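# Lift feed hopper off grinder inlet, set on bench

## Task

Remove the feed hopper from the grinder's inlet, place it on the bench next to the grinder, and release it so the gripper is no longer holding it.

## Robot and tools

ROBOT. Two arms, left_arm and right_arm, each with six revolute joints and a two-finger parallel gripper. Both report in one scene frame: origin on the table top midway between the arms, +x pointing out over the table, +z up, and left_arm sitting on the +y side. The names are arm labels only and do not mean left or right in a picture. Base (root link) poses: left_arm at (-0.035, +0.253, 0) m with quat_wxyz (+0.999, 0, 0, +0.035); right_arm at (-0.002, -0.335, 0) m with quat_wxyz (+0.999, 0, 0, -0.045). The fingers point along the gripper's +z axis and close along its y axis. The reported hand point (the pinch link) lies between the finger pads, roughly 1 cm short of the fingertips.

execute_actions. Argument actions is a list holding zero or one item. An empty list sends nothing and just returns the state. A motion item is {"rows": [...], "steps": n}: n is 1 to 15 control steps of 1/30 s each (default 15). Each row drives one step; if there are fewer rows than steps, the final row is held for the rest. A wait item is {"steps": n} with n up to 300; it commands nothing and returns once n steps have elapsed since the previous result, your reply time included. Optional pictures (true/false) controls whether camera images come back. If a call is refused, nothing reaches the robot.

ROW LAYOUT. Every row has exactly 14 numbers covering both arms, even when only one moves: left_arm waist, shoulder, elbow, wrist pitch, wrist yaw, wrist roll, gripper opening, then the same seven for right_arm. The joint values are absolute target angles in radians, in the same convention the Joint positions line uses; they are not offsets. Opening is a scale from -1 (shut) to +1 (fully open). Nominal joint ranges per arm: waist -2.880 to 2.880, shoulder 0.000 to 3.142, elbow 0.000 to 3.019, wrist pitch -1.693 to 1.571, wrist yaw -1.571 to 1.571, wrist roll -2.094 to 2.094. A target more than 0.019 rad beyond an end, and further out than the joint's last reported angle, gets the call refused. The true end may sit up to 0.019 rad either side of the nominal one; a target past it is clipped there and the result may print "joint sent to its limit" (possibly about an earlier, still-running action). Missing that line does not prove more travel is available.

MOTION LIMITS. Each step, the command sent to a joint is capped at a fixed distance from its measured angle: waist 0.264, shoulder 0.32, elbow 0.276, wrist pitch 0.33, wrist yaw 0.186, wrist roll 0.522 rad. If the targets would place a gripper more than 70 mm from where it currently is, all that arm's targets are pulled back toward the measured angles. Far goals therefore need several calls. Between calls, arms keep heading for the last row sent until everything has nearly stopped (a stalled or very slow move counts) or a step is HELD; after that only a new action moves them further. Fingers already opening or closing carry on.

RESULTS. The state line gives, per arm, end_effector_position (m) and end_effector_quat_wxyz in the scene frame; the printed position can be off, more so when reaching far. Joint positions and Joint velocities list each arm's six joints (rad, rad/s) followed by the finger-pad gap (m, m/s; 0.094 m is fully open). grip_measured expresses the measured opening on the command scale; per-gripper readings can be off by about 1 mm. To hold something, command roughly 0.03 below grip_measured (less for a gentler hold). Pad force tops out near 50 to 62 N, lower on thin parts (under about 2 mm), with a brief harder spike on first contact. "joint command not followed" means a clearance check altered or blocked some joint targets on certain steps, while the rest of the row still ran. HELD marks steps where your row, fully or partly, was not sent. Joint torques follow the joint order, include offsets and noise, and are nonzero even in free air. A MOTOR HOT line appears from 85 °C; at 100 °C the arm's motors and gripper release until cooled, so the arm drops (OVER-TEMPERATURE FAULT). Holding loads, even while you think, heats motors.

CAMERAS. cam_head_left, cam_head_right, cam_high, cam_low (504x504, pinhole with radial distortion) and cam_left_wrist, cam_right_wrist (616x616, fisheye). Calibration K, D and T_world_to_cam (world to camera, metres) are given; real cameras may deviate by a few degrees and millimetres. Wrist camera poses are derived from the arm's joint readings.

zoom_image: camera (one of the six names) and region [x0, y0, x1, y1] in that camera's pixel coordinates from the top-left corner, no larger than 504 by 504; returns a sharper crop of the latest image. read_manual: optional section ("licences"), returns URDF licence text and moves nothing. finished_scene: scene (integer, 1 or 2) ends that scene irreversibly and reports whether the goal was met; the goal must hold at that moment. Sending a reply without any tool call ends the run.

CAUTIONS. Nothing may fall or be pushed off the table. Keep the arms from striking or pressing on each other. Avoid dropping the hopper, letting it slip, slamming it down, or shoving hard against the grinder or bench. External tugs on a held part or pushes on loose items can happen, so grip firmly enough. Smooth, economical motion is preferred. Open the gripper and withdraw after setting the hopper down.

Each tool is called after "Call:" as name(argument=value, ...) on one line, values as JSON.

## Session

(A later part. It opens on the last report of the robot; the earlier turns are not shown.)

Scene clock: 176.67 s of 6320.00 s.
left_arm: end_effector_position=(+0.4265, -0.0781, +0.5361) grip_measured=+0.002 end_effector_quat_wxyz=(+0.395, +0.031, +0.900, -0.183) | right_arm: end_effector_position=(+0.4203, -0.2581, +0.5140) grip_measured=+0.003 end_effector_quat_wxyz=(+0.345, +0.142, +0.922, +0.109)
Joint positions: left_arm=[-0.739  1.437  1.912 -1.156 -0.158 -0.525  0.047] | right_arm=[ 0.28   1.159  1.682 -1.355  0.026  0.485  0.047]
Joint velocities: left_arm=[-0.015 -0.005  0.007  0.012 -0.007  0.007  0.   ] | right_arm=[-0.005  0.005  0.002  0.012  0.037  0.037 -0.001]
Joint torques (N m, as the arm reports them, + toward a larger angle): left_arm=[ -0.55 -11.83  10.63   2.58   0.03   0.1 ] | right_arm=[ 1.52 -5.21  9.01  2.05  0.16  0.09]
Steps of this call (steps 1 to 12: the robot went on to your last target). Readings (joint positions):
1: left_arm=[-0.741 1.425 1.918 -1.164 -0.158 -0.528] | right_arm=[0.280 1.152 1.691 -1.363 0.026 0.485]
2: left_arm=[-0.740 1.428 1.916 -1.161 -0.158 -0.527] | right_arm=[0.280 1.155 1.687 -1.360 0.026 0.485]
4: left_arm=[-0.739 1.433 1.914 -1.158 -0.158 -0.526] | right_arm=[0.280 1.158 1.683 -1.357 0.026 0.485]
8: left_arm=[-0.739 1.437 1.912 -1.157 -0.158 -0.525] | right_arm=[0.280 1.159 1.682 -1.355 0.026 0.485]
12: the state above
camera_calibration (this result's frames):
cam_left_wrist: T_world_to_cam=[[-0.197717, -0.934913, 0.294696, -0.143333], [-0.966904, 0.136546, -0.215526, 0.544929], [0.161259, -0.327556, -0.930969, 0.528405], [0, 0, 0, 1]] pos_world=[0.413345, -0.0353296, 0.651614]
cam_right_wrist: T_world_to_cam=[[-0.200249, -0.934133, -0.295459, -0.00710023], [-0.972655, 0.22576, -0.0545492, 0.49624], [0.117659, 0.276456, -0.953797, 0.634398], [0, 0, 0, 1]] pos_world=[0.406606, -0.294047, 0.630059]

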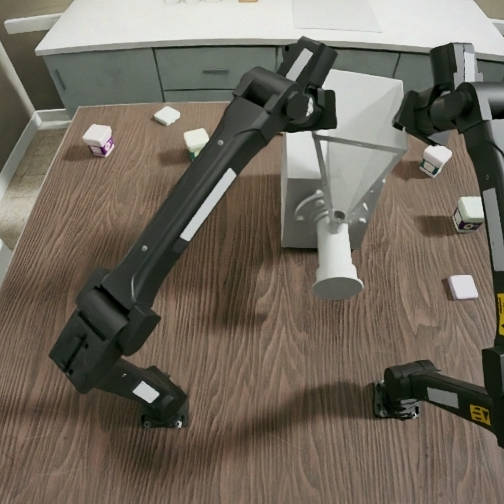

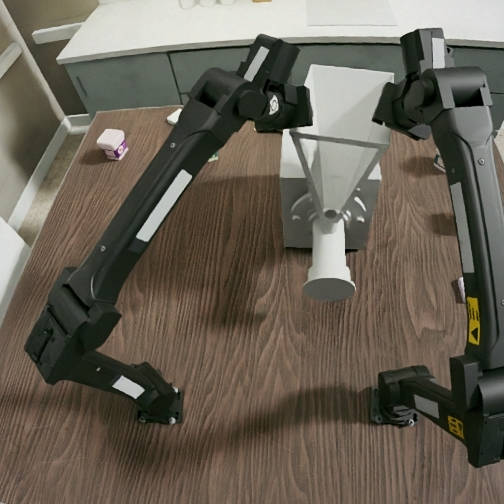

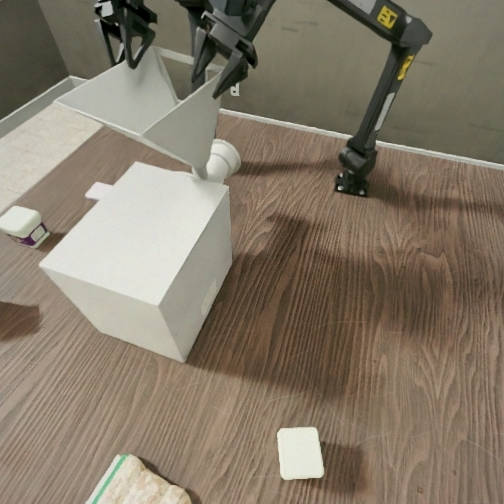

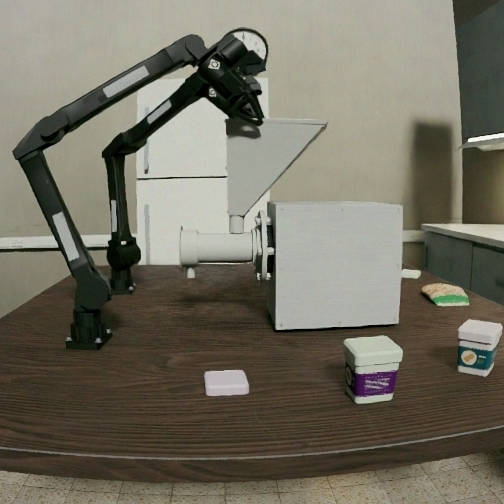

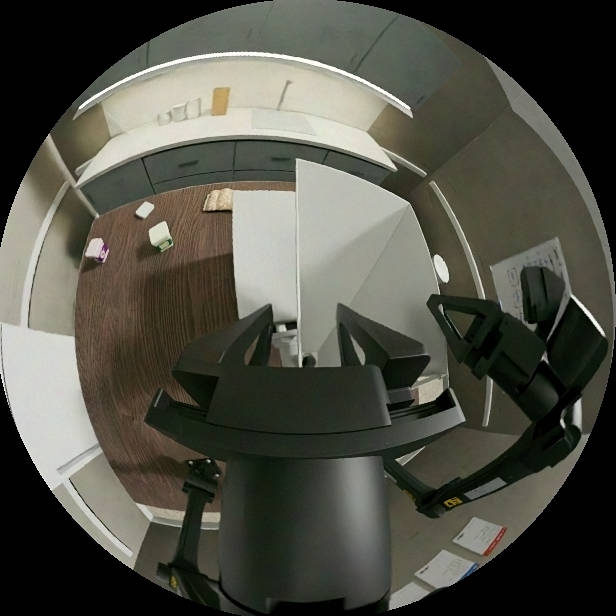

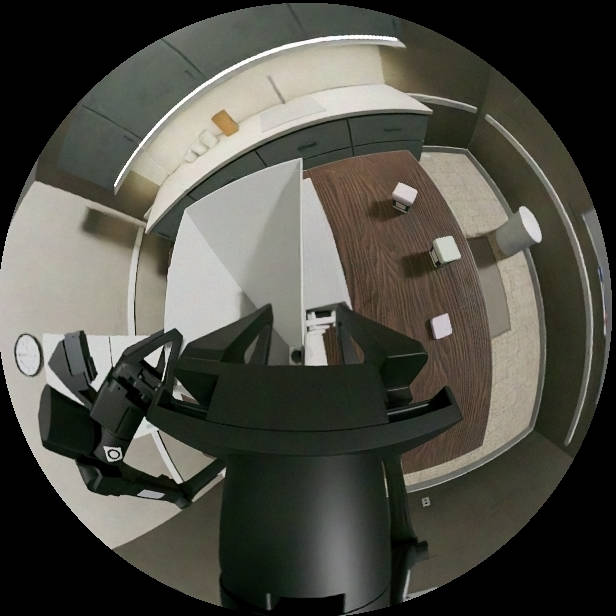

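Call:
execute_actions(actions=[{"rows":[[-0.726,1.437,1.913,-1.134,-0.165,-0.514,-0.03,0.294,1.166,1.679,-1.336,0.031,0.496,-0.03],[-0.725,1.44,1.912,-1.131,-0.174,-0.514,-0.06,0.296,1.167,1.675,-1.331,0.032,0.497,-0.06],[-0.724,1.442,1.91,-1.128,-0.182,-0.513,-0.09,0.298,1.169,1.67,-1.326,0.033,0.498,-0.09],[-0.723,1.444,1.908,-1.125,-0.189,-0.512,-0.12,0.3,1.17,1.665,-1.321,0.034,0.499,-0.12],[-0.722,1.447,1.907,-1.122,-0.195,-0.512,-0.15,0.302,1.171,1.661,-1.316,0.035,0.5,-0.15],[-0.721,1.449,1.905,-1.118,-0.198,-0.511,-0.18,0.302,1.173,1.656,-1.311,0.035,0.5,-0.18],[-0.72,1.452,1.903,-1.115,-0.198,-0.51,-0.21,0.302,1.174,1.651,-1.306,0.035,0.5,-0.21],[-0.719,1.454,1.902,-1.112,-0.198,-0.51,-0.24,0.302,1.175,1.647,-1.301,0.035,0.5,-0.24],[-0.718,1.457,1.9,-1.108,-0.197,-0.509,-0.27,0.302,1.177,1.642,-1.296,0.035,0.5,-0.27],[-0.717,1.459,1.898,-1.105,-0.197,-0.508,-0.3,0.302,1.178,1.637,-1.291,0.035,0.5,-0.3],[-0.716,1.462,1.897,-1.102,-0.196,-0.508,-0.33,0.302,1.179,1.633,-1.286,0.035,0.5,-0.33],[-0.715,1.464,1.895,-1.098,-0.196,-0.507,-0.36,0.302,1.181,1.628,-1.281,0.035,0.5,-0.36],[-0.713,1.468,1.893,-1.093,-0.196,-0.506,-0.4,0.302,1.182,1.623,-1.275,0.035,0.5,-0.4]],"steps":15}], pictures=false)

Call:
execute_actions(actions=[{"steps":12}])

Scene clock: 211.93 s of 6320.00 s.
left_arm: end_effector_position=(+0.4444, -0.0758, +0.5256) grip_measured=-0.397 end_effector_quat_wxyz=(+0.407, +0.021, +0.898, -0.166) | right_arm: end_effector_position=(+0.4327, -0.2526, +0.4949) grip_measured=-0.396 end_effector_quat_wxyz=(+0.346, +0.140, +0.921, +0.109)
Joint positions: left_arm=[-0.728  1.456  1.896 -1.115 -0.195 -0.518  0.028] | right_arm=[ 0.289  1.165  1.629 -1.294  0.03   0.49   0.028]
Joint velocities: left_arm=[ 0.024  0.093 -0.007  0.046 -0.037 -0.051 -0.002] | right_arm=[ 0.005  0.054 -0.085  0.042 -0.11  -0.022 -0.002]
Joint torques (N m, as the arm reports them, + toward a larger angle): left_arm=[ -1.07 -11.54  10.23   2.57  -0.17   0.14] | right_arm=[ 1.35 -4.81  9.25  2.06  0.13  0.13]
Steps of this call (steps 1 to 30: the robot went on to your last target; steps 31 to 90: nothing new was sent; then 31.77 s passed at rest; steps 91 to 105: all 15 steps of this action). Readings (joint positions):
91: left_arm=[-0.739 1.437 1.912 -1.156 -0.160 -0.525] | right_arm=[0.280 1.159 1.682 -1.354 0.026 0.486]
92: left_arm=[-0.739 1.437 1.912 -1.154 -0.165 -0.525] | right_arm=[0.280 1.159 1.682 -1.352 0.026 0.486]
94: left_arm=[-0.739 1.437 1.912 -1.150 -0.179 -0.524] | right_arm=[0.282 1.159 1.679 -1.344 0.029 0.487]
98: left_arm=[-0.736 1.438 1.907 -1.138 -0.194 -0.522] | right_arm=[0.288 1.159 1.661 -1.325 0.030 0.489]
105: the state above

Scene clock: 212.33 s of 6320.00 s.
left_arm: end_effector_position=(+0.4470, -0.0750, +0.5260) grip_measured=-0.398 end_effector_quat_wxyz=(+0.410, +0.019, +0.897, -0.166) | right_arm: end_effector_position=(+0.4347, -0.2523, +0.4938) grip_measured=-0.397 end_effector_quat_wxyz=(+0.346, +0.141, +0.921, +0.109)
Joint positions: left_arm=[-0.724  1.457  1.896 -1.109 -0.195 -0.517  0.028] | right_arm=[ 0.289  1.167  1.627 -1.288  0.032  0.491  0.028]
Joint velocities: left_arm=[-0.005 -0.005 -0.012 -0.002  0.007  0.051  0.   ] | right_arm=[ 0.005 -0.005  0.002  0.002 -0.066  0.022 -0.001]
Joint torques (N m, as the arm reports them, + toward a larger angle): left_arm=[ -0.59 -11.19  10.1    2.26  -0.14   0.12] | right_arm=[ 2.46 -5.15  8.79  2.03  0.11  0.06]
Steps of this call (steps 1 to 12: the robot went on to your last target). Readings (joint positions):
1: left_arm=[-0.726 1.457 1.896 -1.111 -0.195 -0.517] | right_arm=[0.289 1.166 1.627 -1.293 0.031 0.490]
2: left_arm=[-0.725 1.456 1.896 -1.110 -0.195 -0.517] | right_arm=[0.289 1.167 1.627 -1.290 0.032 0.490]
4: left_arm=[-0.724 1.457 1.896 -1.109 -0.195 -0.517] | right_arm=[0.289 1.167 1.627 -1.288 0.032 0.491]
8: left_arm=[-0.724 1.457 1.896 -1.109 -0.195 -0.517] | right_arm=[0.289 1.167 1.627 -1.288 0.032 0.491]
12: the state above
camera_calibration (this result's frames):
cam_left_wrist: T_world_to_cam=[[-0.168261, -0.947069, 0.2734, -0.136241], [-0.965801, 0.102883, -0.238, 0.570868], [0.197274, -0.304096, -0.931992, 0.502924], [0, 0, 0, 1]] pos_world=[0.429207, -0.0348252, 0.641836]
cam_right_wrist: T_world_to_cam=[[-0.198356, -0.934437, -0.295773, -0.00549007], [-0.972632, 0.224917, -0.0582994, 0.509503], [0.121002, 0.276114, -0.953478, 0.610213], [0, 0, 0, 1]] pos_world=[0.420633, -0.288214, 0.609904]

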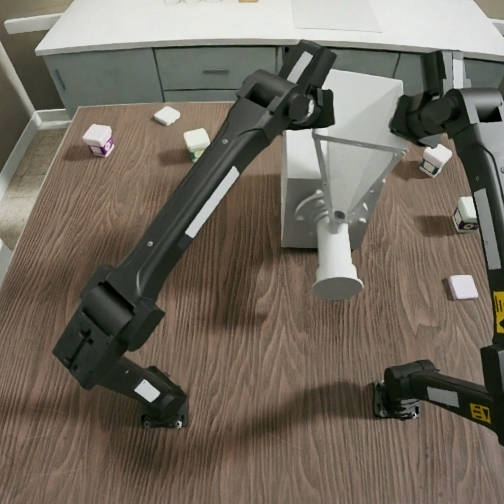

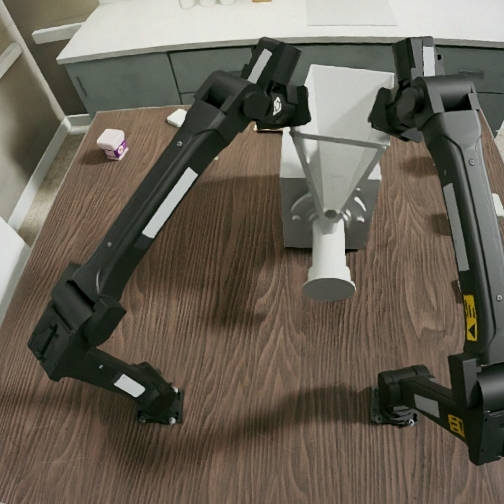

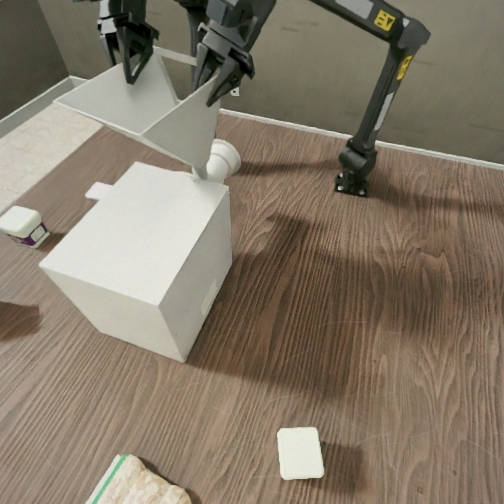

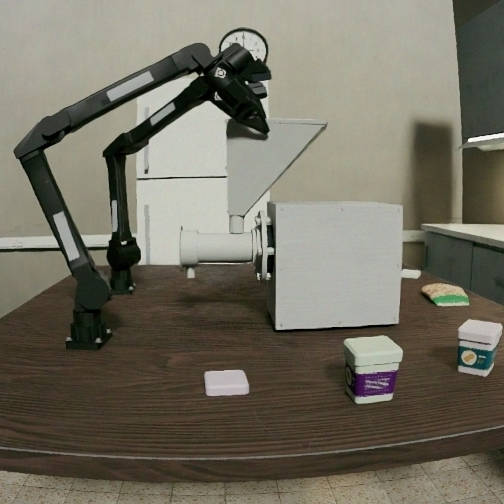

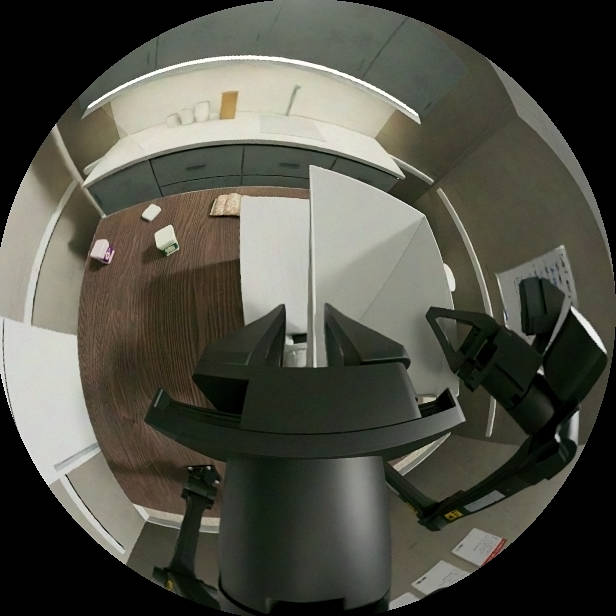

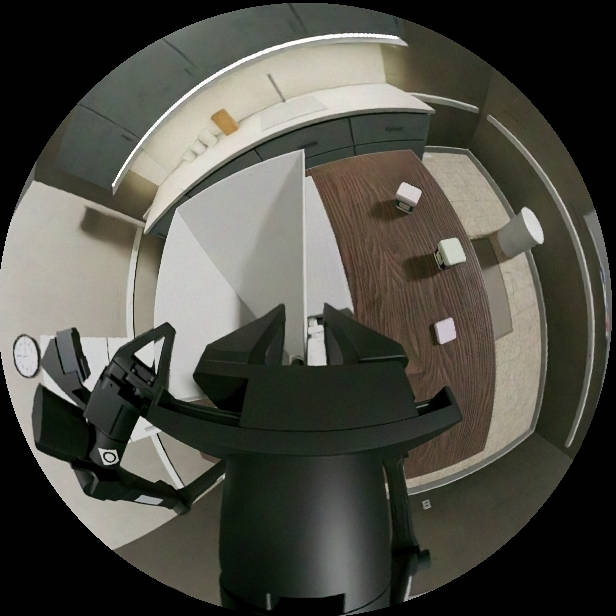

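Call:
zoom_image(camera="cam_low", region=[190, 50, 340, 170])

Call:
zoom_image(camera="cam_high", region=[70, 0, 280, 140])

Call:
zoom_image(camera="cam_left_wrist", region=[220, 140, 400, 380])

Region (190, 50, 340, 170) of cam_low's 504x504 image, scaled by 3.360, with more detail than that image has; it fills the top 403 rows of this view, and the rest is white.

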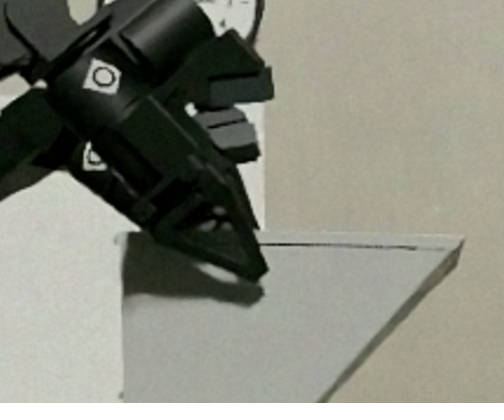

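Region (70, 0, 280, 140) of cam_high's 504x504 image, scaled by 2.400, with more detail than that image has.

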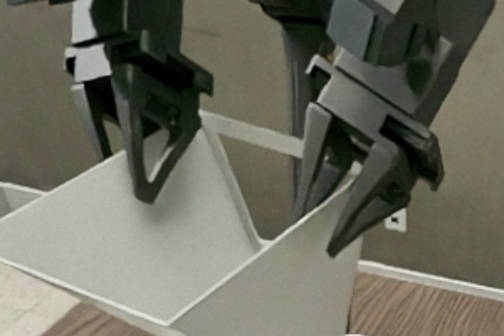

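Region (220, 140, 400, 380) of cam_left_wrist's 616x616 image, scaled by 2.100, with more detail than that image has; it fills the left 378 columns of this view, and the rest is white.

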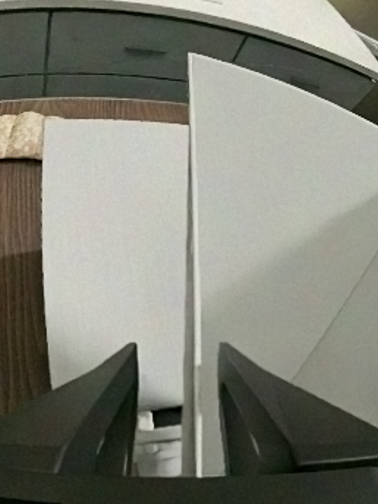

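Call:
execute_actions(actions=[{"rows":[[-0.713,1.462,1.91,-1.1,-0.194,-0.506,-0.4,0.3,1.178,1.627,-1.275,0.035,0.5,-0.45],[-0.712,1.46,1.927,-1.107,-0.192,-0.506,-0.4,0.3,1.175,1.63,-1.275,0.035,0.5,-0.5],[-0.712,1.46,1.943,-1.114,-0.19,-0.505,-0.4,0.3,1.173,1.633,-1.275,0.035,0.5,-0.55],[-0.711,1.464,1.952,-1.119,-0.189,-0.505,-0.4,0.3,1.173,1.635,-1.275,0.035,0.5,-0.6],[-0.711,1.469,1.958,-1.122,-0.188,-0.505,-0.4,0.3,1.173,1.635,-1.275,0.035,0.5,-0.64],[-0.71,1.474,1.963,-1.125,-0.187,-0.504,-0.4,0.3,1.173,1.635,-1.275,0.035,0.5,-0.68],[-0.71,1.479,1.968,-1.127,-0.186,-0.504,-0.4,0.3,1.173,1.635,-1.275,0.035,0.5,-0.72],[-0.709,1.484,1.973,-1.129,-0.185,-0.504,-0.4,0.3,1.173,1.635,-1.275,0.035,0.5,-0.75],[-0.709,1.489,1.978,-1.131,-0.184,-0.503,-0.4,0.3,1.173,1.635,-1.275,0.035,0.5,-0.75],[-0.708,1.494,1.983,-1.134,-0.183,-0.503,-0.4,0.3,1.173,1.635,-1.275,0.035,0.5,-0.75],[-0.708,1.499,1.988,-1.136,-0.183,-0.503,-0.4,0.3,1.173,1.635,-1.275,0.035,0.5,-0.75],[-0.707,1.504,1.993,-1.138,-0.183,-0.502,-0.4,0.3,1.173,1.635,-1.275,0.035,0.5,-0.75],[-0.707,1.509,1.996,-1.14,-0.183,-0.502,-0.4,0.3,1.173,1.635,-1.275,0.035,0.5,-0.75],[-0.706,1.514,1.998,-1.142,-0.183,-0.502,-0.4,0.3,1.173,1.635,-1.275,0.035,0.5,-0.75],[-0.706,1.518,1.998,-1.144,-0.183,-0.502,-0.4,0.3,1.173,1.635,-1.275,0.035,0.5,-0.75]],"steps":15}], pictures=false)

Call:
execute_actions(actions=[{"steps":14}])

Scene clock: 233.57 s of 6320.00 s.
left_arm: end_effector_position=(+0.4565, -0.0818, +0.5261) grip_measured=-0.398 end_effector_quat_wxyz=(+0.404, +0.022, +0.899, -0.165) | right_arm: end_effector_position=(+0.4348, -0.2523, +0.4939) grip_measured=-0.747 end_effector_quat_wxyz=(+0.347, +0.141, +0.921, +0.109)
Joint positions: left_arm=[-0.721  1.496  1.945 -1.13  -0.186 -0.512  0.028] | right_arm=[ 0.289  1.167  1.627 -1.288  0.032  0.491  0.012]
Joint velocities: left_arm=[ 0.005  0.112  0.09  -0.051  0.051  0.066 -0.   ] | right_arm=[-0.005 -0.005 -0.002  0.007 -0.007  0.007 -0.001]
Joint torques (N m, as the arm reports them, + toward a larger angle): left_arm=[ -0.19 -11.13  14.89   1.19   0.02   0.12] | right_arm=[ 0.92 -6.32  9.98  2.13  0.06  0.06]
Steps of this call (steps 1 to 15: the robot went on to your last target; steps 16 to 90: nothing new was sent; then 17.73 s passed at rest; steps 91 to 105: all 15 steps of this action). Readings (joint positions):
91: left_arm=[-0.724 1.457 1.896 -1.109 -0.195 -0.516] | right_arm=[0.289 1.167 1.627 -1.288 0.032 0.491]
92: left_arm=[-0.724 1.457 1.896 -1.109 -0.195 -0.516] | right_arm=[0.289 1.167 1.627 -1.288 0.032 0.491]
94: left_arm=[-0.724 1.457 1.897 -1.109 -0.194 -0.515] | right_arm=[0.289 1.167 1.627 -1.288 0.032 0.491]
98: left_arm=[-0.724 1.464 1.908 -1.117 -0.189 -0.514] | right_arm=[0.289 1.167 1.627 -1.288 0.032 0.491]
105: the state above

Scene clock: 234.03 s of 6320.00 s.
left_arm: end_effector_position=(+0.4584, -0.0818, +0.5263) grip_measured=-0.398 end_effector_quat_wxyz=(+0.404, +0.022, +0.899, -0.165) | right_arm: end_effector_position=(+0.4348, -0.2523, +0.4939) grip_measured=-0.747 end_effector_quat_wxyz=(+0.347, +0.141, +0.921, +0.109)
Joint positions: left_arm=[-0.719  1.501  1.952 -1.132 -0.186 -0.512  0.028] | right_arm=[ 0.289  1.167  1.627 -1.288  0.032  0.491  0.012]
Joint velocities: left_arm=[ 0.005  0.005 -0.007  0.007 -0.051 -0.007  0.   ] | right_arm=[-0.005 -0.005 -0.017  0.017 -0.037  0.051 -0.001]
Joint torques (N m, as the arm reports them, + toward a larger angle): left_arm=[ -0.51 -11.5   14.76   1.05   0.03   0.12] | right_arm=[ 2.22 -6.23  9.71  1.87  0.08  0.11]
Steps of this call (steps 1 to 14: the robot went on to your last target). Readings (joint positions):
1: left_arm=[-0.720 1.499 1.949 -1.130 -0.186 -0.512] | right_arm=[0.289 1.167 1.627 -1.288 0.032 0.491]
2: left_arm=[-0.720 1.500 1.950 -1.131 -0.186 -0.512] | right_arm=[0.289 1.167 1.627 -1.288 0.032 0.491]
4: left_arm=[-0.719 1.501 1.952 -1.132 -0.186 -0.512] | right_arm=[0.289 1.167 1.627 -1.288 0.032 0.491]
8: left_arm=[-0.719 1.501 1.952 -1.132 -0.186 -0.512] | right_arm=[0.289 1.167 1.627 -1.288 0.032 0.491]
14: the state above
camera_calibration (this result's frames):
cam_left_wrist: T_world_to_cam=[[-0.169487, -0.947977, 0.269469, -0.138287], [-0.967856, 0.108552, -0.226872, 0.578195], [0.185818, -0.299259, -0.935904, 0.506585], [0, 0, 0, 1]] pos_world=[0.442039, -0.0422565, 0.642555]
cam_right_wrist: T_world_to_cam=[[-0.198246, -0.934415, -0.295917, -0.00541598], [-0.97261, 0.224922, -0.0586461, 0.509732], [0.121358, 0.276186, -0.953412, 0.610092], [0, 0, 0, 1]] pos_world=[0.420658, -0.288209, 0.609959]

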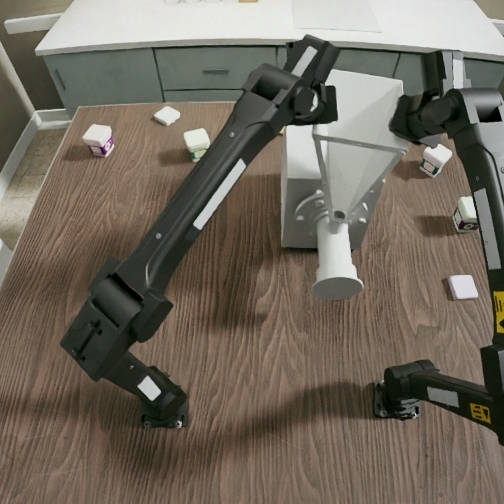

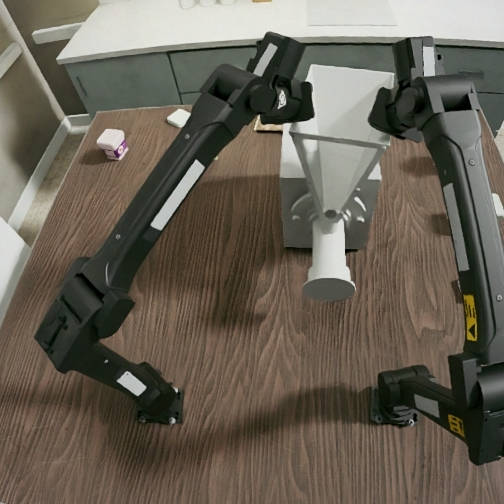

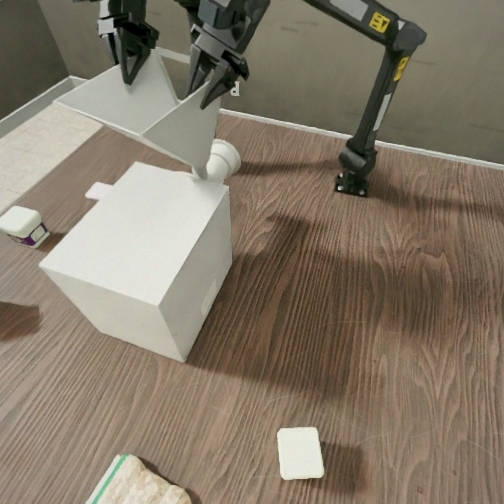

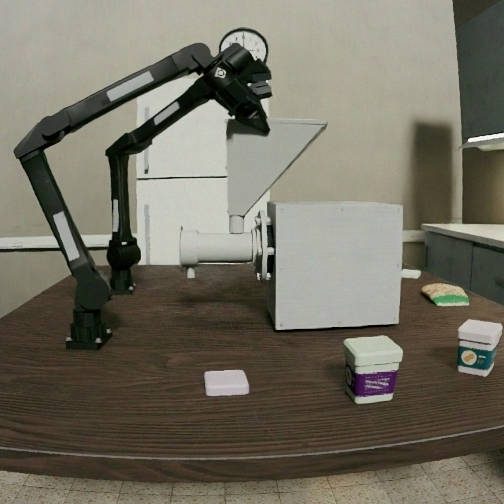

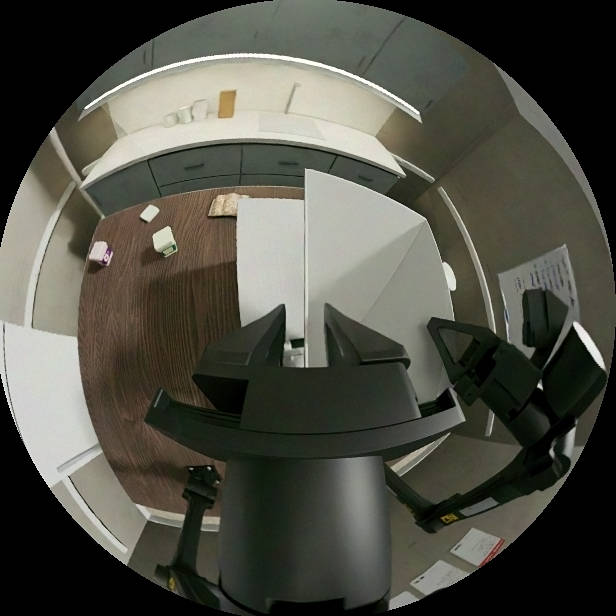

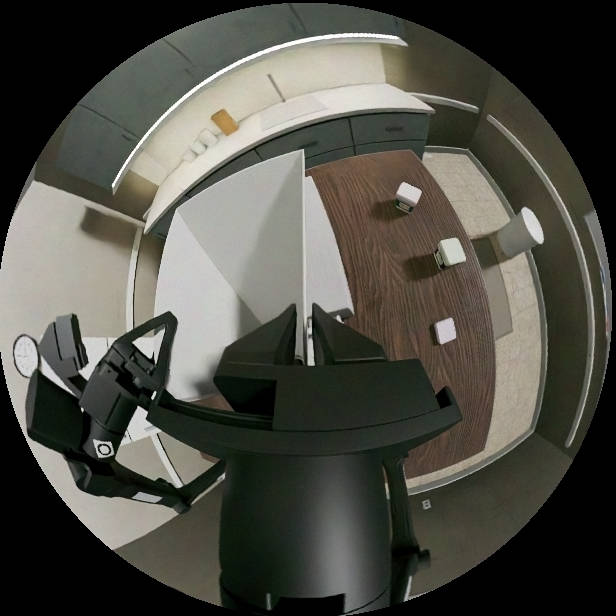

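Call:
zoom_image(camera="cam_high", region=[150, 10, 290, 130])

Call:
zoom_image(camera="cam_right_wrist", region=[60, 260, 260, 440])

Region (150, 10, 290, 130) of cam_high's 504x504 image, scaled by 3.600, with more detail than that image has; it fills the top 432 rows of this view, and the rest is white.

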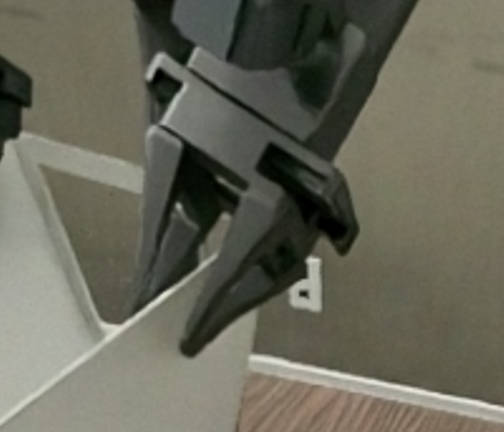

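Region (60, 260, 260, 440) of cam_right_wrist's 616x616 image, scaled by 2.520, with more detail than that image has; it fills the top 454 rows of this view, and the rest is white.

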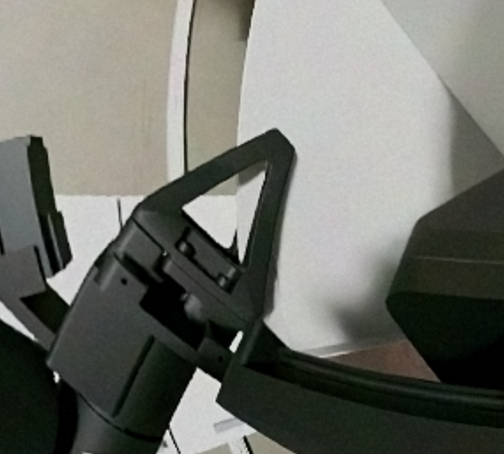

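Call:
execute_actions(actions=[{"rows":[[-0.71,1.512,1.995,-1.14,-0.185,-0.505,-0.5,0.296,1.17,1.638,-1.278,0.034,0.496,-0.8],[-0.712,1.507,1.992,-1.138,-0.185,-0.507,-0.6,0.293,1.168,1.64,-1.28,0.033,0.493,-0.84],[-0.714,1.503,1.99,-1.136,-0.185,-0.509,-0.68,0.291,1.167,1.642,-1.28,0.032,0.491,-0.87],[-0.715,1.5,1.99,-1.135,-0.185,-0.51,-0.75,0.29,1.167,1.644,-1.28,0.032,0.491,-0.9],[-0.715,1.5,1.99,-1.135,-0.185,-0.51,-0.81,0.29,1.167,1.644,-1.28,0.032,0.491,-0.92],[-0.715,1.5,1.99,-1.135,-0.185,-0.51,-0.85,0.29,1.167,1.644,-1.28,0.032,0.491,-0.94],[-0.715,1.5,1.99,-1.135,-0.185,-0.51,-0.88,0.29,1.167,1.644,-1.28,0.032,0.491,-0.95],[-0.715,1.5,1.99,-1.135,-0.185,-0.51,-0.91,0.29,1.167,1.644,-1.28,0.032,0.491,-0.96],[-0.715,1.5,1.99,-1.135,-0.185,-0.51,-0.93,0.29,1.167,1.644,-1.28,0.032,0.491,-0.97],[-0.715,1.5,1.99,-1.135,-0.185,-0.51,-0.95,0.29,1.167,1.644,-1.28,0.032,0.491,-0.98],[-0.715,1.5,1.99,-1.135,-0.185,-0.51,-0.96,0.29,1.167,1.644,-1.28,0.032,0.491,-0.99],[-0.715,1.5,1.99,-1.135,-0.185,-0.51,-0.97,0.29,1.167,1.644,-1.28,0.032,0.491,-1],[-0.715,1.5,1.99,-1.135,-0.185,-0.51,-0.98,0.29,1.167,1.644,-1.28,0.032,0.491,-1],[-0.715,1.5,1.99,-1.135,-0.185,-0.51,-0.99,0.29,1.167,1.644,-1.28,0.032,0.491,-1],[-0.715,1.5,1.99,-1.135,-0.185,-0.51,-1,0.29,1.167,1.644,-1.28,0.032,0.491,-1]],"steps":15}])

Scene clock: 246.77 s of 6320.00 s.
left_arm: end_effector_position=(+0.4583, -0.0820, +0.5262) grip_measured=-0.961 end_effector_quat_wxyz=(+0.404, +0.021, +0.899, -0.166) | right_arm: end_effector_position=(+0.4348, -0.2521, +0.4940) grip_measured=-0.971 end_effector_quat_wxyz=(+0.347, +0.138, +0.921, +0.108)
Joint positions: left_arm=[-0.719  1.501  1.952 -1.132 -0.185 -0.514  0.002] | right_arm=[ 0.289  1.167  1.627 -1.287  0.031  0.485  0.001]
Joint velocities: left_arm=[-0.005  0.005 -0.012  0.012 -0.022 -0.007  0.   ] | right_arm=[ 0.005 -0.015 -0.002  0.002  0.007  0.051  0.001]
Joint torques (N m, as the arm reports them, + toward a larger angle): left_arm=[ -1.18 -12.9   13.96   1.43  -0.09   0.11] | right_arm=[ 0.54 -6.68 10.44  1.87  0.07  0.06]
Steps of this call (steps 1 to 15: the robot went on to your last target; steps 16 to 90: nothing new was sent; then 9.23 s passed at rest; steps 91 to 105: all 15 steps of this action). Readings (joint positions):
91: left_arm=[-0.719 1.501 1.952 -1.132 -0.186 -0.512] | right_arm=[0.289 1.167 1.627 -1.288 0.032 0.491]
92: left_arm=[-0.719 1.501 1.952 -1.132 -0.186 -0.512] | right_arm=[0.289 1.167 1.627 -1.288 0.032 0.491]
94: left_arm=[-0.719 1.501 1.952 -1.132 -0.186 -0.512] | right_arm=[0.289 1.167 1.627 -1.287 0.031 0.491]
98: left_arm=[-0.719 1.501 1.952 -1.132 -0.186 -0.512] | right_arm=[0.289 1.167 1.627 -1.287 0.031 0.491]
105: the state above
camera_calibration (this result's frames):
cam_left_wrist: T_world_to_cam=[[-0.168931, -0.9475, 0.27149, -0.139738], [-0.968122, 0.107828, -0.22608, 0.577763], [0.184937, -0.301027, -0.935511, 0.506582], [0, 0, 0, 1]] pos_world=[0.442054, -0.042206, 0.642472]
cam_right_wrist: T_world_to_cam=[[-0.193348, -0.936254, -0.293335, -0.00906716], [-0.973672, 0.219897, -0.0600734, 0.509621], [0.120747, 0.273997, -0.95412, 0.61015], [0, 0, 0, 1]] pos_world=[0.420776, -0.287733, 0.610112]

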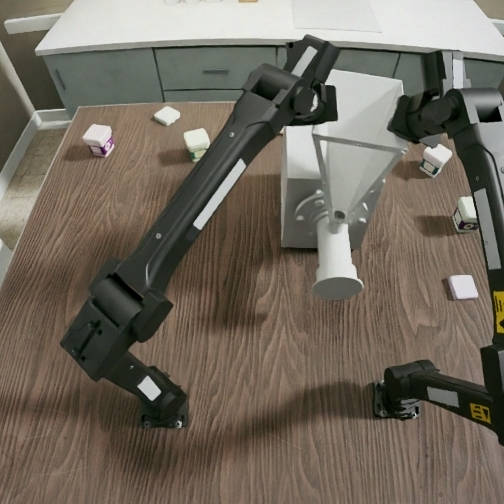

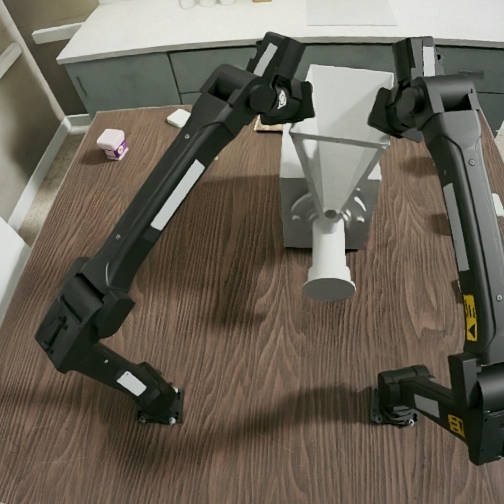

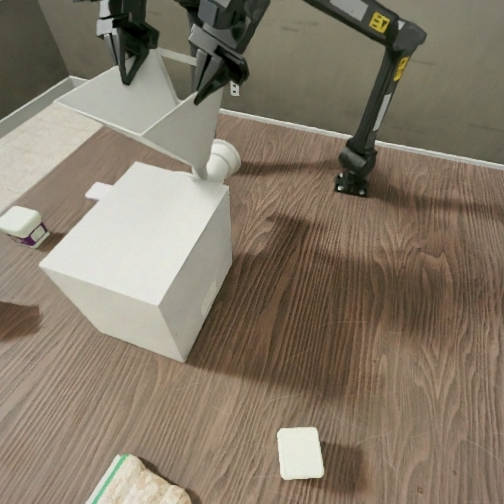

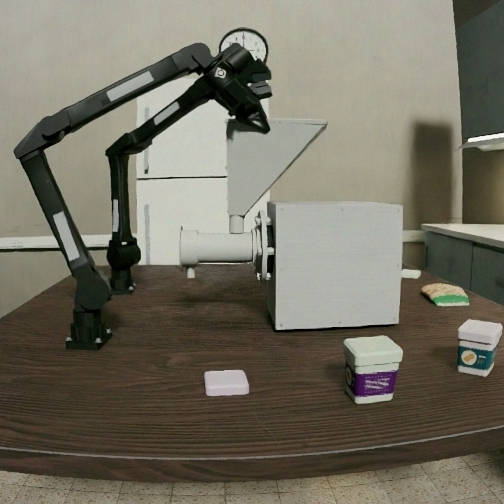

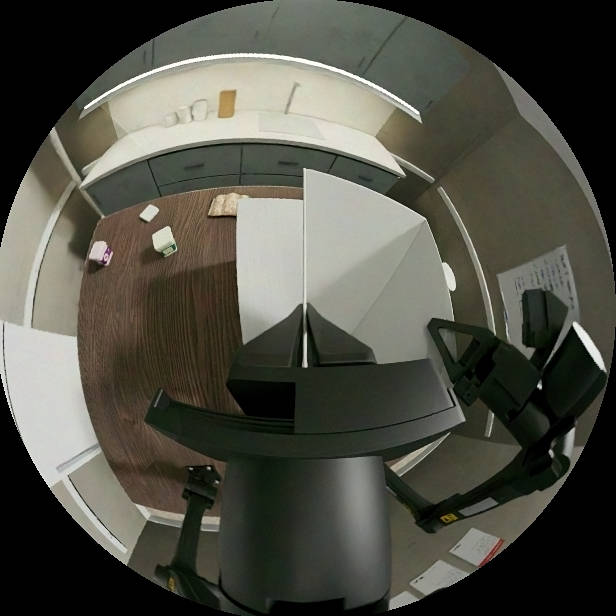

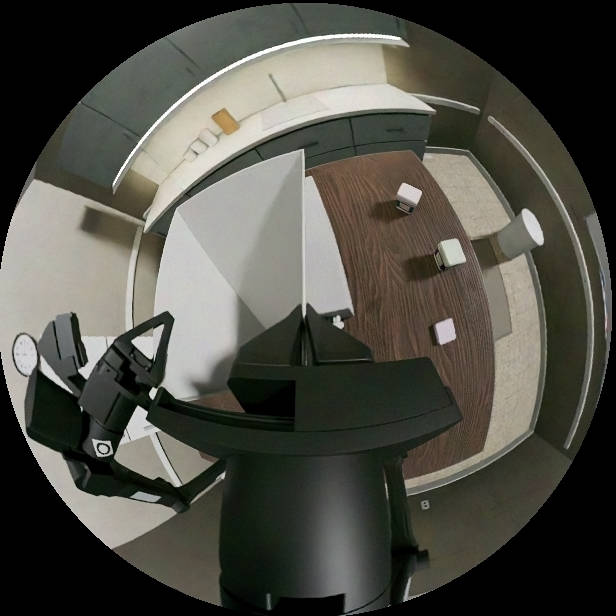

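Call:
execute_actions(actions=[{"rows":[[-0.717,1.497,1.998,-1.133,-0.185,-0.512,-1,0.289,1.165,1.656,-1.28,0.031,0.487,-1],[-0.718,1.494,2.006,-1.131,-0.185,-0.513,-1,0.289,1.163,1.668,-1.28,0.031,0.486,-1],[-0.719,1.491,2.014,-1.129,-0.185,-0.514,-1,0.289,1.161,1.68,-1.28,0.031,0.485,-1],[-0.719,1.488,2.022,-1.127,-0.185,-0.514,-1,0.289,1.159,1.692,-1.28,0.031,0.485,-1],[-0.719,1.486,2.032,-1.125,-0.185,-0.514,-1,0.289,1.157,1.707,-1.28,0.031,0.485,-1],[-0.719,1.488,2.038,-1.129,-0.185,-0.514,-1,0.289,1.159,1.712,-1.284,0.031,0.485,-1],[-0.719,1.49,2.044,-1.133,-0.185,-0.514,-1,0.289,1.16,1.717,-1.287,0.031,0.485,-1],[-0.719,1.492,2.05,-1.138,-0.185,-0.514,-1,0.289,1.162,1.723,-1.291,0.031,0.485,-1],[-0.719,1.494,2.057,-1.142,-0.185,-0.514,-1,0.289,1.164,1.728,-1.294,0.031,0.485,-1],[-0.719,1.496,2.063,-1.146,-0.185,-0.514,-1,0.289,1.165,1.733,-1.298,0.031,0.485,-1],[-0.719,1.498,2.069,-1.15,-0.185,-0.514,-1,0.289,1.167,1.738,-1.301,0.031,0.485,-1],[-0.719,1.5,2.075,-1.154,-0.185,-0.514,-1,0.289,1.169,1.744,-1.305,0.031,0.485,-1],[-0.719,1.502,2.081,-1.159,-0.185,-0.514,-1,0.289,1.17,1.749,-1.308,0.031,0.485,-1],[-0.719,1.504,2.087,-1.163,-0.185,-0.514,-1,0.289,1.172,1.754,-1.312,0.031,0.485,-1],[-0.719,1.506,2.094,-1.167,-0.185,-0.514,-1,0.289,1.174,1.759,-1.315,0.031,0.485,-1]],"steps":15}], pictures=false)

Call:
execute_actions(actions=[{"rows":[[-0.719,1.508,2.1,-1.171,-0.185,-0.514,-1,0.289,1.175,1.764,-1.319,0.031,0.485,-1],[-0.719,1.51,2.106,-1.175,-0.185,-0.514,-1,0.289,1.177,1.77,-1.323,0.031,0.485,-1],[-0.719,1.512,2.112,-1.18,-0.185,-0.514,-1,0.289,1.179,1.775,-1.326,0.031,0.485,-1],[-0.719,1.514,2.118,-1.184,-0.185,-0.514,-1,0.289,1.18,1.78,-1.33,0.031,0.485,-1],[-0.719,1.515,2.124,-1.188,-0.185,-0.514,-1,0.289,1.182,1.785,-1.333,0.031,0.485,-1],[-0.719,1.518,2.131,-1.193,-0.185,-0.514,-1,0.289,1.184,1.791,-1.337,0.031,0.485,-1],[-0.719,1.52,2.138,-1.197,-0.185,-0.514,-1,0.289,1.186,1.796,-1.34,0.031,0.485,-1],[-0.719,1.522,2.145,-1.202,-0.185,-0.514,-1,0.289,1.188,1.802,-1.344,0.031,0.485,-1],[-0.719,1.525,2.152,-1.206,-0.185,-0.514,-1,0.289,1.19,1.807,-1.348,0.031,0.485,-1],[-0.719,1.527,2.159,-1.211,-0.185,-0.514,-1,0.289,1.192,1.813,-1.351,0.031,0.485,-1],[-0.719,1.529,2.166,-1.215,-0.185,-0.514,-1,0.289,1.194,1.819,-1.355,0.031,0.485,-1],[-0.719,1.532,2.173,-1.22,-0.185,-0.514,-1,0.289,1.196,1.824,-1.359,0.031,0.485,-1],[-0.719,1.534,2.18,-1.224,-0.185,-0.514,-1,0.289,1.198,1.83,-1.362,0.031,0.485,-1],[-0.719,1.537,2.187,-1.229,-0.185,-0.514,-1,0.289,1.2,1.835,-1.366,0.031,0.485,-1],[-0.719,1.539,2.193,-1.233,-0.185,-0.514,-1,0.289,1.202,1.841,-1.37,0.031,0.485,-1]],"steps":15}], pictures=false)

Call:
execute_actions(actions=[{"steps":12}])

Scene clock: 276.77 s of 6320.00 s.
left_arm: end_effector_position=(+0.4582, -0.0822, +0.5285) grip_measured=-0.961 end_effector_quat_wxyz=(+0.396, +0.021, +0.904, -0.162) | right_arm: end_effector_position=(+0.4337, -0.2526, +0.4960) grip_measured=-0.972 end_effector_quat_wxyz=(+0.339, +0.138, +0.925, +0.105)
Joint positions: left_arm=[-0.719  1.518  1.988 -1.171 -0.184 -0.518  0.002] | right_arm=[ 0.289  1.179  1.651 -1.318  0.032  0.484  0.001]
Joint velocities: left_arm=[ 0.015  0.073  0.125 -0.168 -0.007 -0.022 -0.   ] | right_arm=[-0.005  0.044  0.085 -0.173  0.007  0.037  0.   ]
Joint torques (N m, as the arm reports them, + toward a larger angle): left_arm=[ -1.57 -13.96  19.47   2.22  -0.15   0.12] | right_arm=[ 0.46 -7.59 16.79  1.72 -0.02 -0.11]
Steps of this call (steps 1 to 15: the robot went on to your last target; steps 16 to 90: nothing new was sent; then 26.50 s passed at rest; steps 91 to 105: all 15 steps of this action). Readings (joint positions):
91: left_arm=[-0.719 1.501 1.952 -1.132 -0.185 -0.514] | right_arm=[0.289 1.167 1.627 -1.287 0.031 0.484]
92: left_arm=[-0.719 1.501 1.952 -1.132 -0.185 -0.515] | right_arm=[0.289 1.167 1.627 -1.287 0.031 0.484]
94: left_arm=[-0.719 1.501 1.953 -1.132 -0.185 -0.515] | right_arm=[0.289 1.167 1.628 -1.287 0.031 0.483]
98: left_arm=[-0.719 1.502 1.958 -1.136 -0.184 -0.515] | right_arm=[0.289 1.167 1.632 -1.291 0.031 0.483]
105: the state above

Scene clock: 277.27 s of 6320.00 s.
left_arm: end_effector_position=(+0.4579, -0.0825, +0.5289) grip_measured=-0.960 end_effector_quat_wxyz=(+0.377, +0.023, +0.914, -0.150) | right_arm: end_effector_position=(+0.4332, -0.2528, +0.4967) grip_measured=-0.972 end_effector_quat_wxyz=(+0.316, +0.143, +0.933, +0.098)
Joint positions: left_arm=[-0.719  1.555  2.059 -1.255 -0.181 -0.52   0.002] | right_arm=[ 0.289  1.211  1.701 -1.387  0.032  0.493  0.001]
Joint velocities: left_arm=[-0.005  0.044  0.12  -0.178 -0.022 -0.051  0.001] | right_arm=[-0.015  0.054  0.09  -0.134 -0.066 -0.037 -0.   ]
Joint torques (N m, as the arm reports them, + toward a larger angle): left_arm=[ -1.71 -14.64  21.21   3.08  -0.22   0.08] | right_arm=[-0.13 -7.34 18.99  2.4  -0.01 -0.04]
Steps of this call (steps 1 to 15: all 15 steps of this action). Readings (joint positions):
1: left_arm=[-0.719 1.520 1.993 -1.177 -0.183 -0.519] | right_arm=[0.289 1.181 1.654 -1.323 0.032 0.485]
2: left_arm=[-0.719 1.523 1.997 -1.182 -0.183 -0.519] | right_arm=[0.289 1.183 1.657 -1.328 0.032 0.486]
4: left_arm=[-0.719 1.527 2.006 -1.193 -0.183 -0.520] | right_arm=[0.289 1.187 1.664 -1.337 0.032 0.488]
8: left_arm=[-0.719 1.537 2.025 -1.215 -0.182 -0.520] | right_arm=[0.289 1.196 1.677 -1.355 0.032 0.491]
15: the state above

Scene clock: 277.67 s of 6320.00 s.
left_arm: end_effector_position=(+0.4577, -0.0823, +0.5290) grip_measured=-0.959 end_effector_quat_wxyz=(+0.375, +0.023, +0.915, -0.149) | right_arm: end_effector_position=(+0.4331, -0.2527, +0.4966) grip_measured=-0.972 end_effector_quat_wxyz=(+0.314, +0.142, +0.934, +0.097)
Joint positions: left_arm=[-0.719  1.559  2.067 -1.265 -0.18  -0.52   0.002] | right_arm=[ 0.289  1.214  1.706 -1.394  0.031  0.491  0.001]
Joint velocities: left_arm=[-0.005 -0.015 -0.002 -0.007 -0.007 -0.051  0.   ] | right_arm=[ 0.005 -0.005 -0.002 -0.017  0.007 -0.007  0.001]
Joint torques (N m, as the arm reports them, + toward a larger angle): left_arm=[ -1.64 -14.41  21.3    2.86  -0.28   0.07] | right_arm=[ 0.89 -7.98 19.27  2.31  0.01 -0.07]
Steps of this call (steps 1 to 12: the robot went on to your last target). Readings (joint positions):
1: left_arm=[-0.719 1.557 2.063 -1.259 -0.181 -0.520] | right_arm=[0.289 1.213 1.704 -1.391 0.032 0.492]
2: left_arm=[-0.719 1.557 2.065 -1.262 -0.181 -0.520] | right_arm=[0.289 1.214 1.705 -1.392 0.032 0.492]
4: left_arm=[-0.719 1.559 2.066 -1.264 -0.181 -0.520] | right_arm=[0.289 1.214 1.706 -1.394 0.031 0.491]
8: left_arm=[-0.719 1.559 2.067 -1.265 -0.180 -0.520] | right_arm=[0.289 1.214 1.706 -1.394 0.031 0.491]
12: the state above
camera_calibration (this result's frames):
cam_left_wrist: T_world_to_cam=[[-0.151627, -0.957529, 0.245249, -0.135798], [-0.980529, 0.114385, -0.159623, 0.548986], [0.124791, -0.264676, -0.956229, 0.550668], [0, 0, 0, 1]] pos_world=[0.448988, -0.0470782, 0.647499]
cam_right_wrist: T_world_to_cam=[[-0.219008, -0.938305, -0.267619, -0.0113428], [-0.974371, 0.22475, 0.00938123, 0.475298], [0.0513451, 0.262815, -0.963479, 0.644903], [0, 0, 0, 1]] pos_world=[0.42752, -0.286956, 0.613856]

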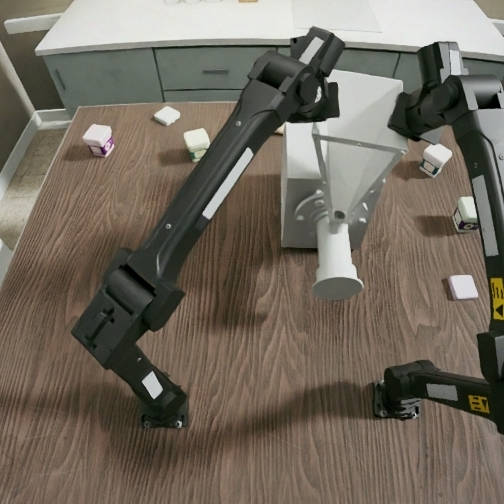

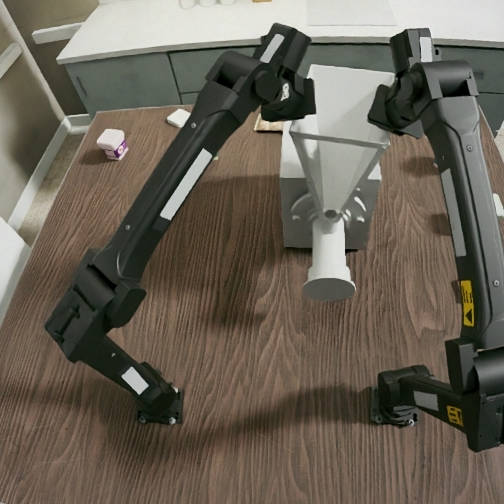

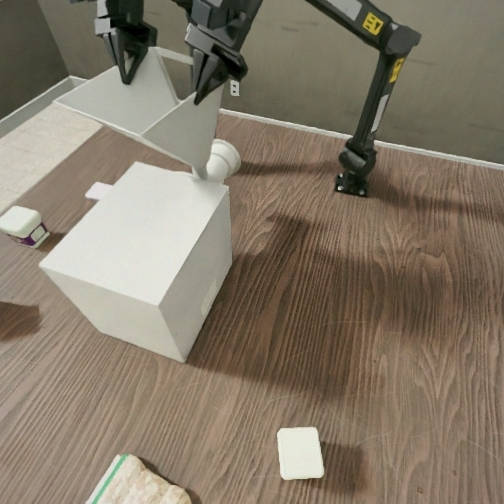

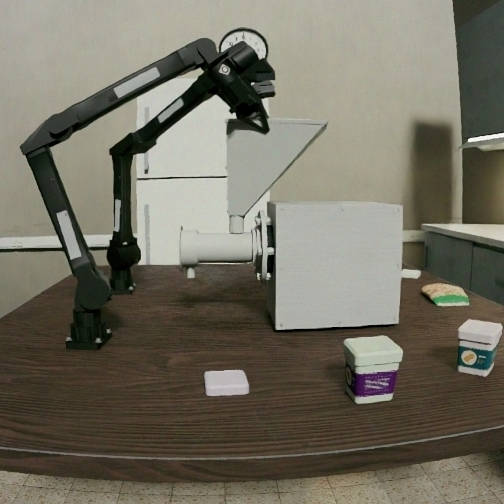

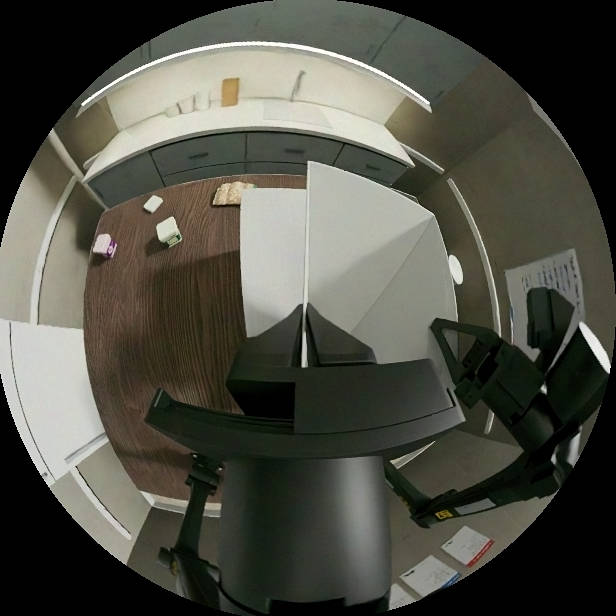

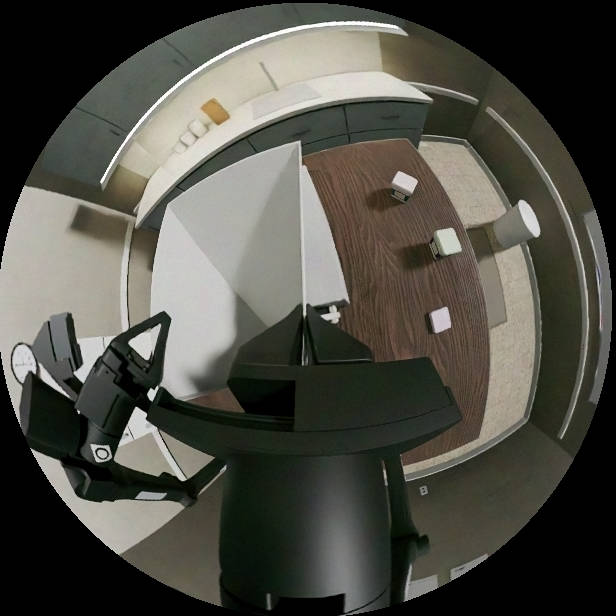

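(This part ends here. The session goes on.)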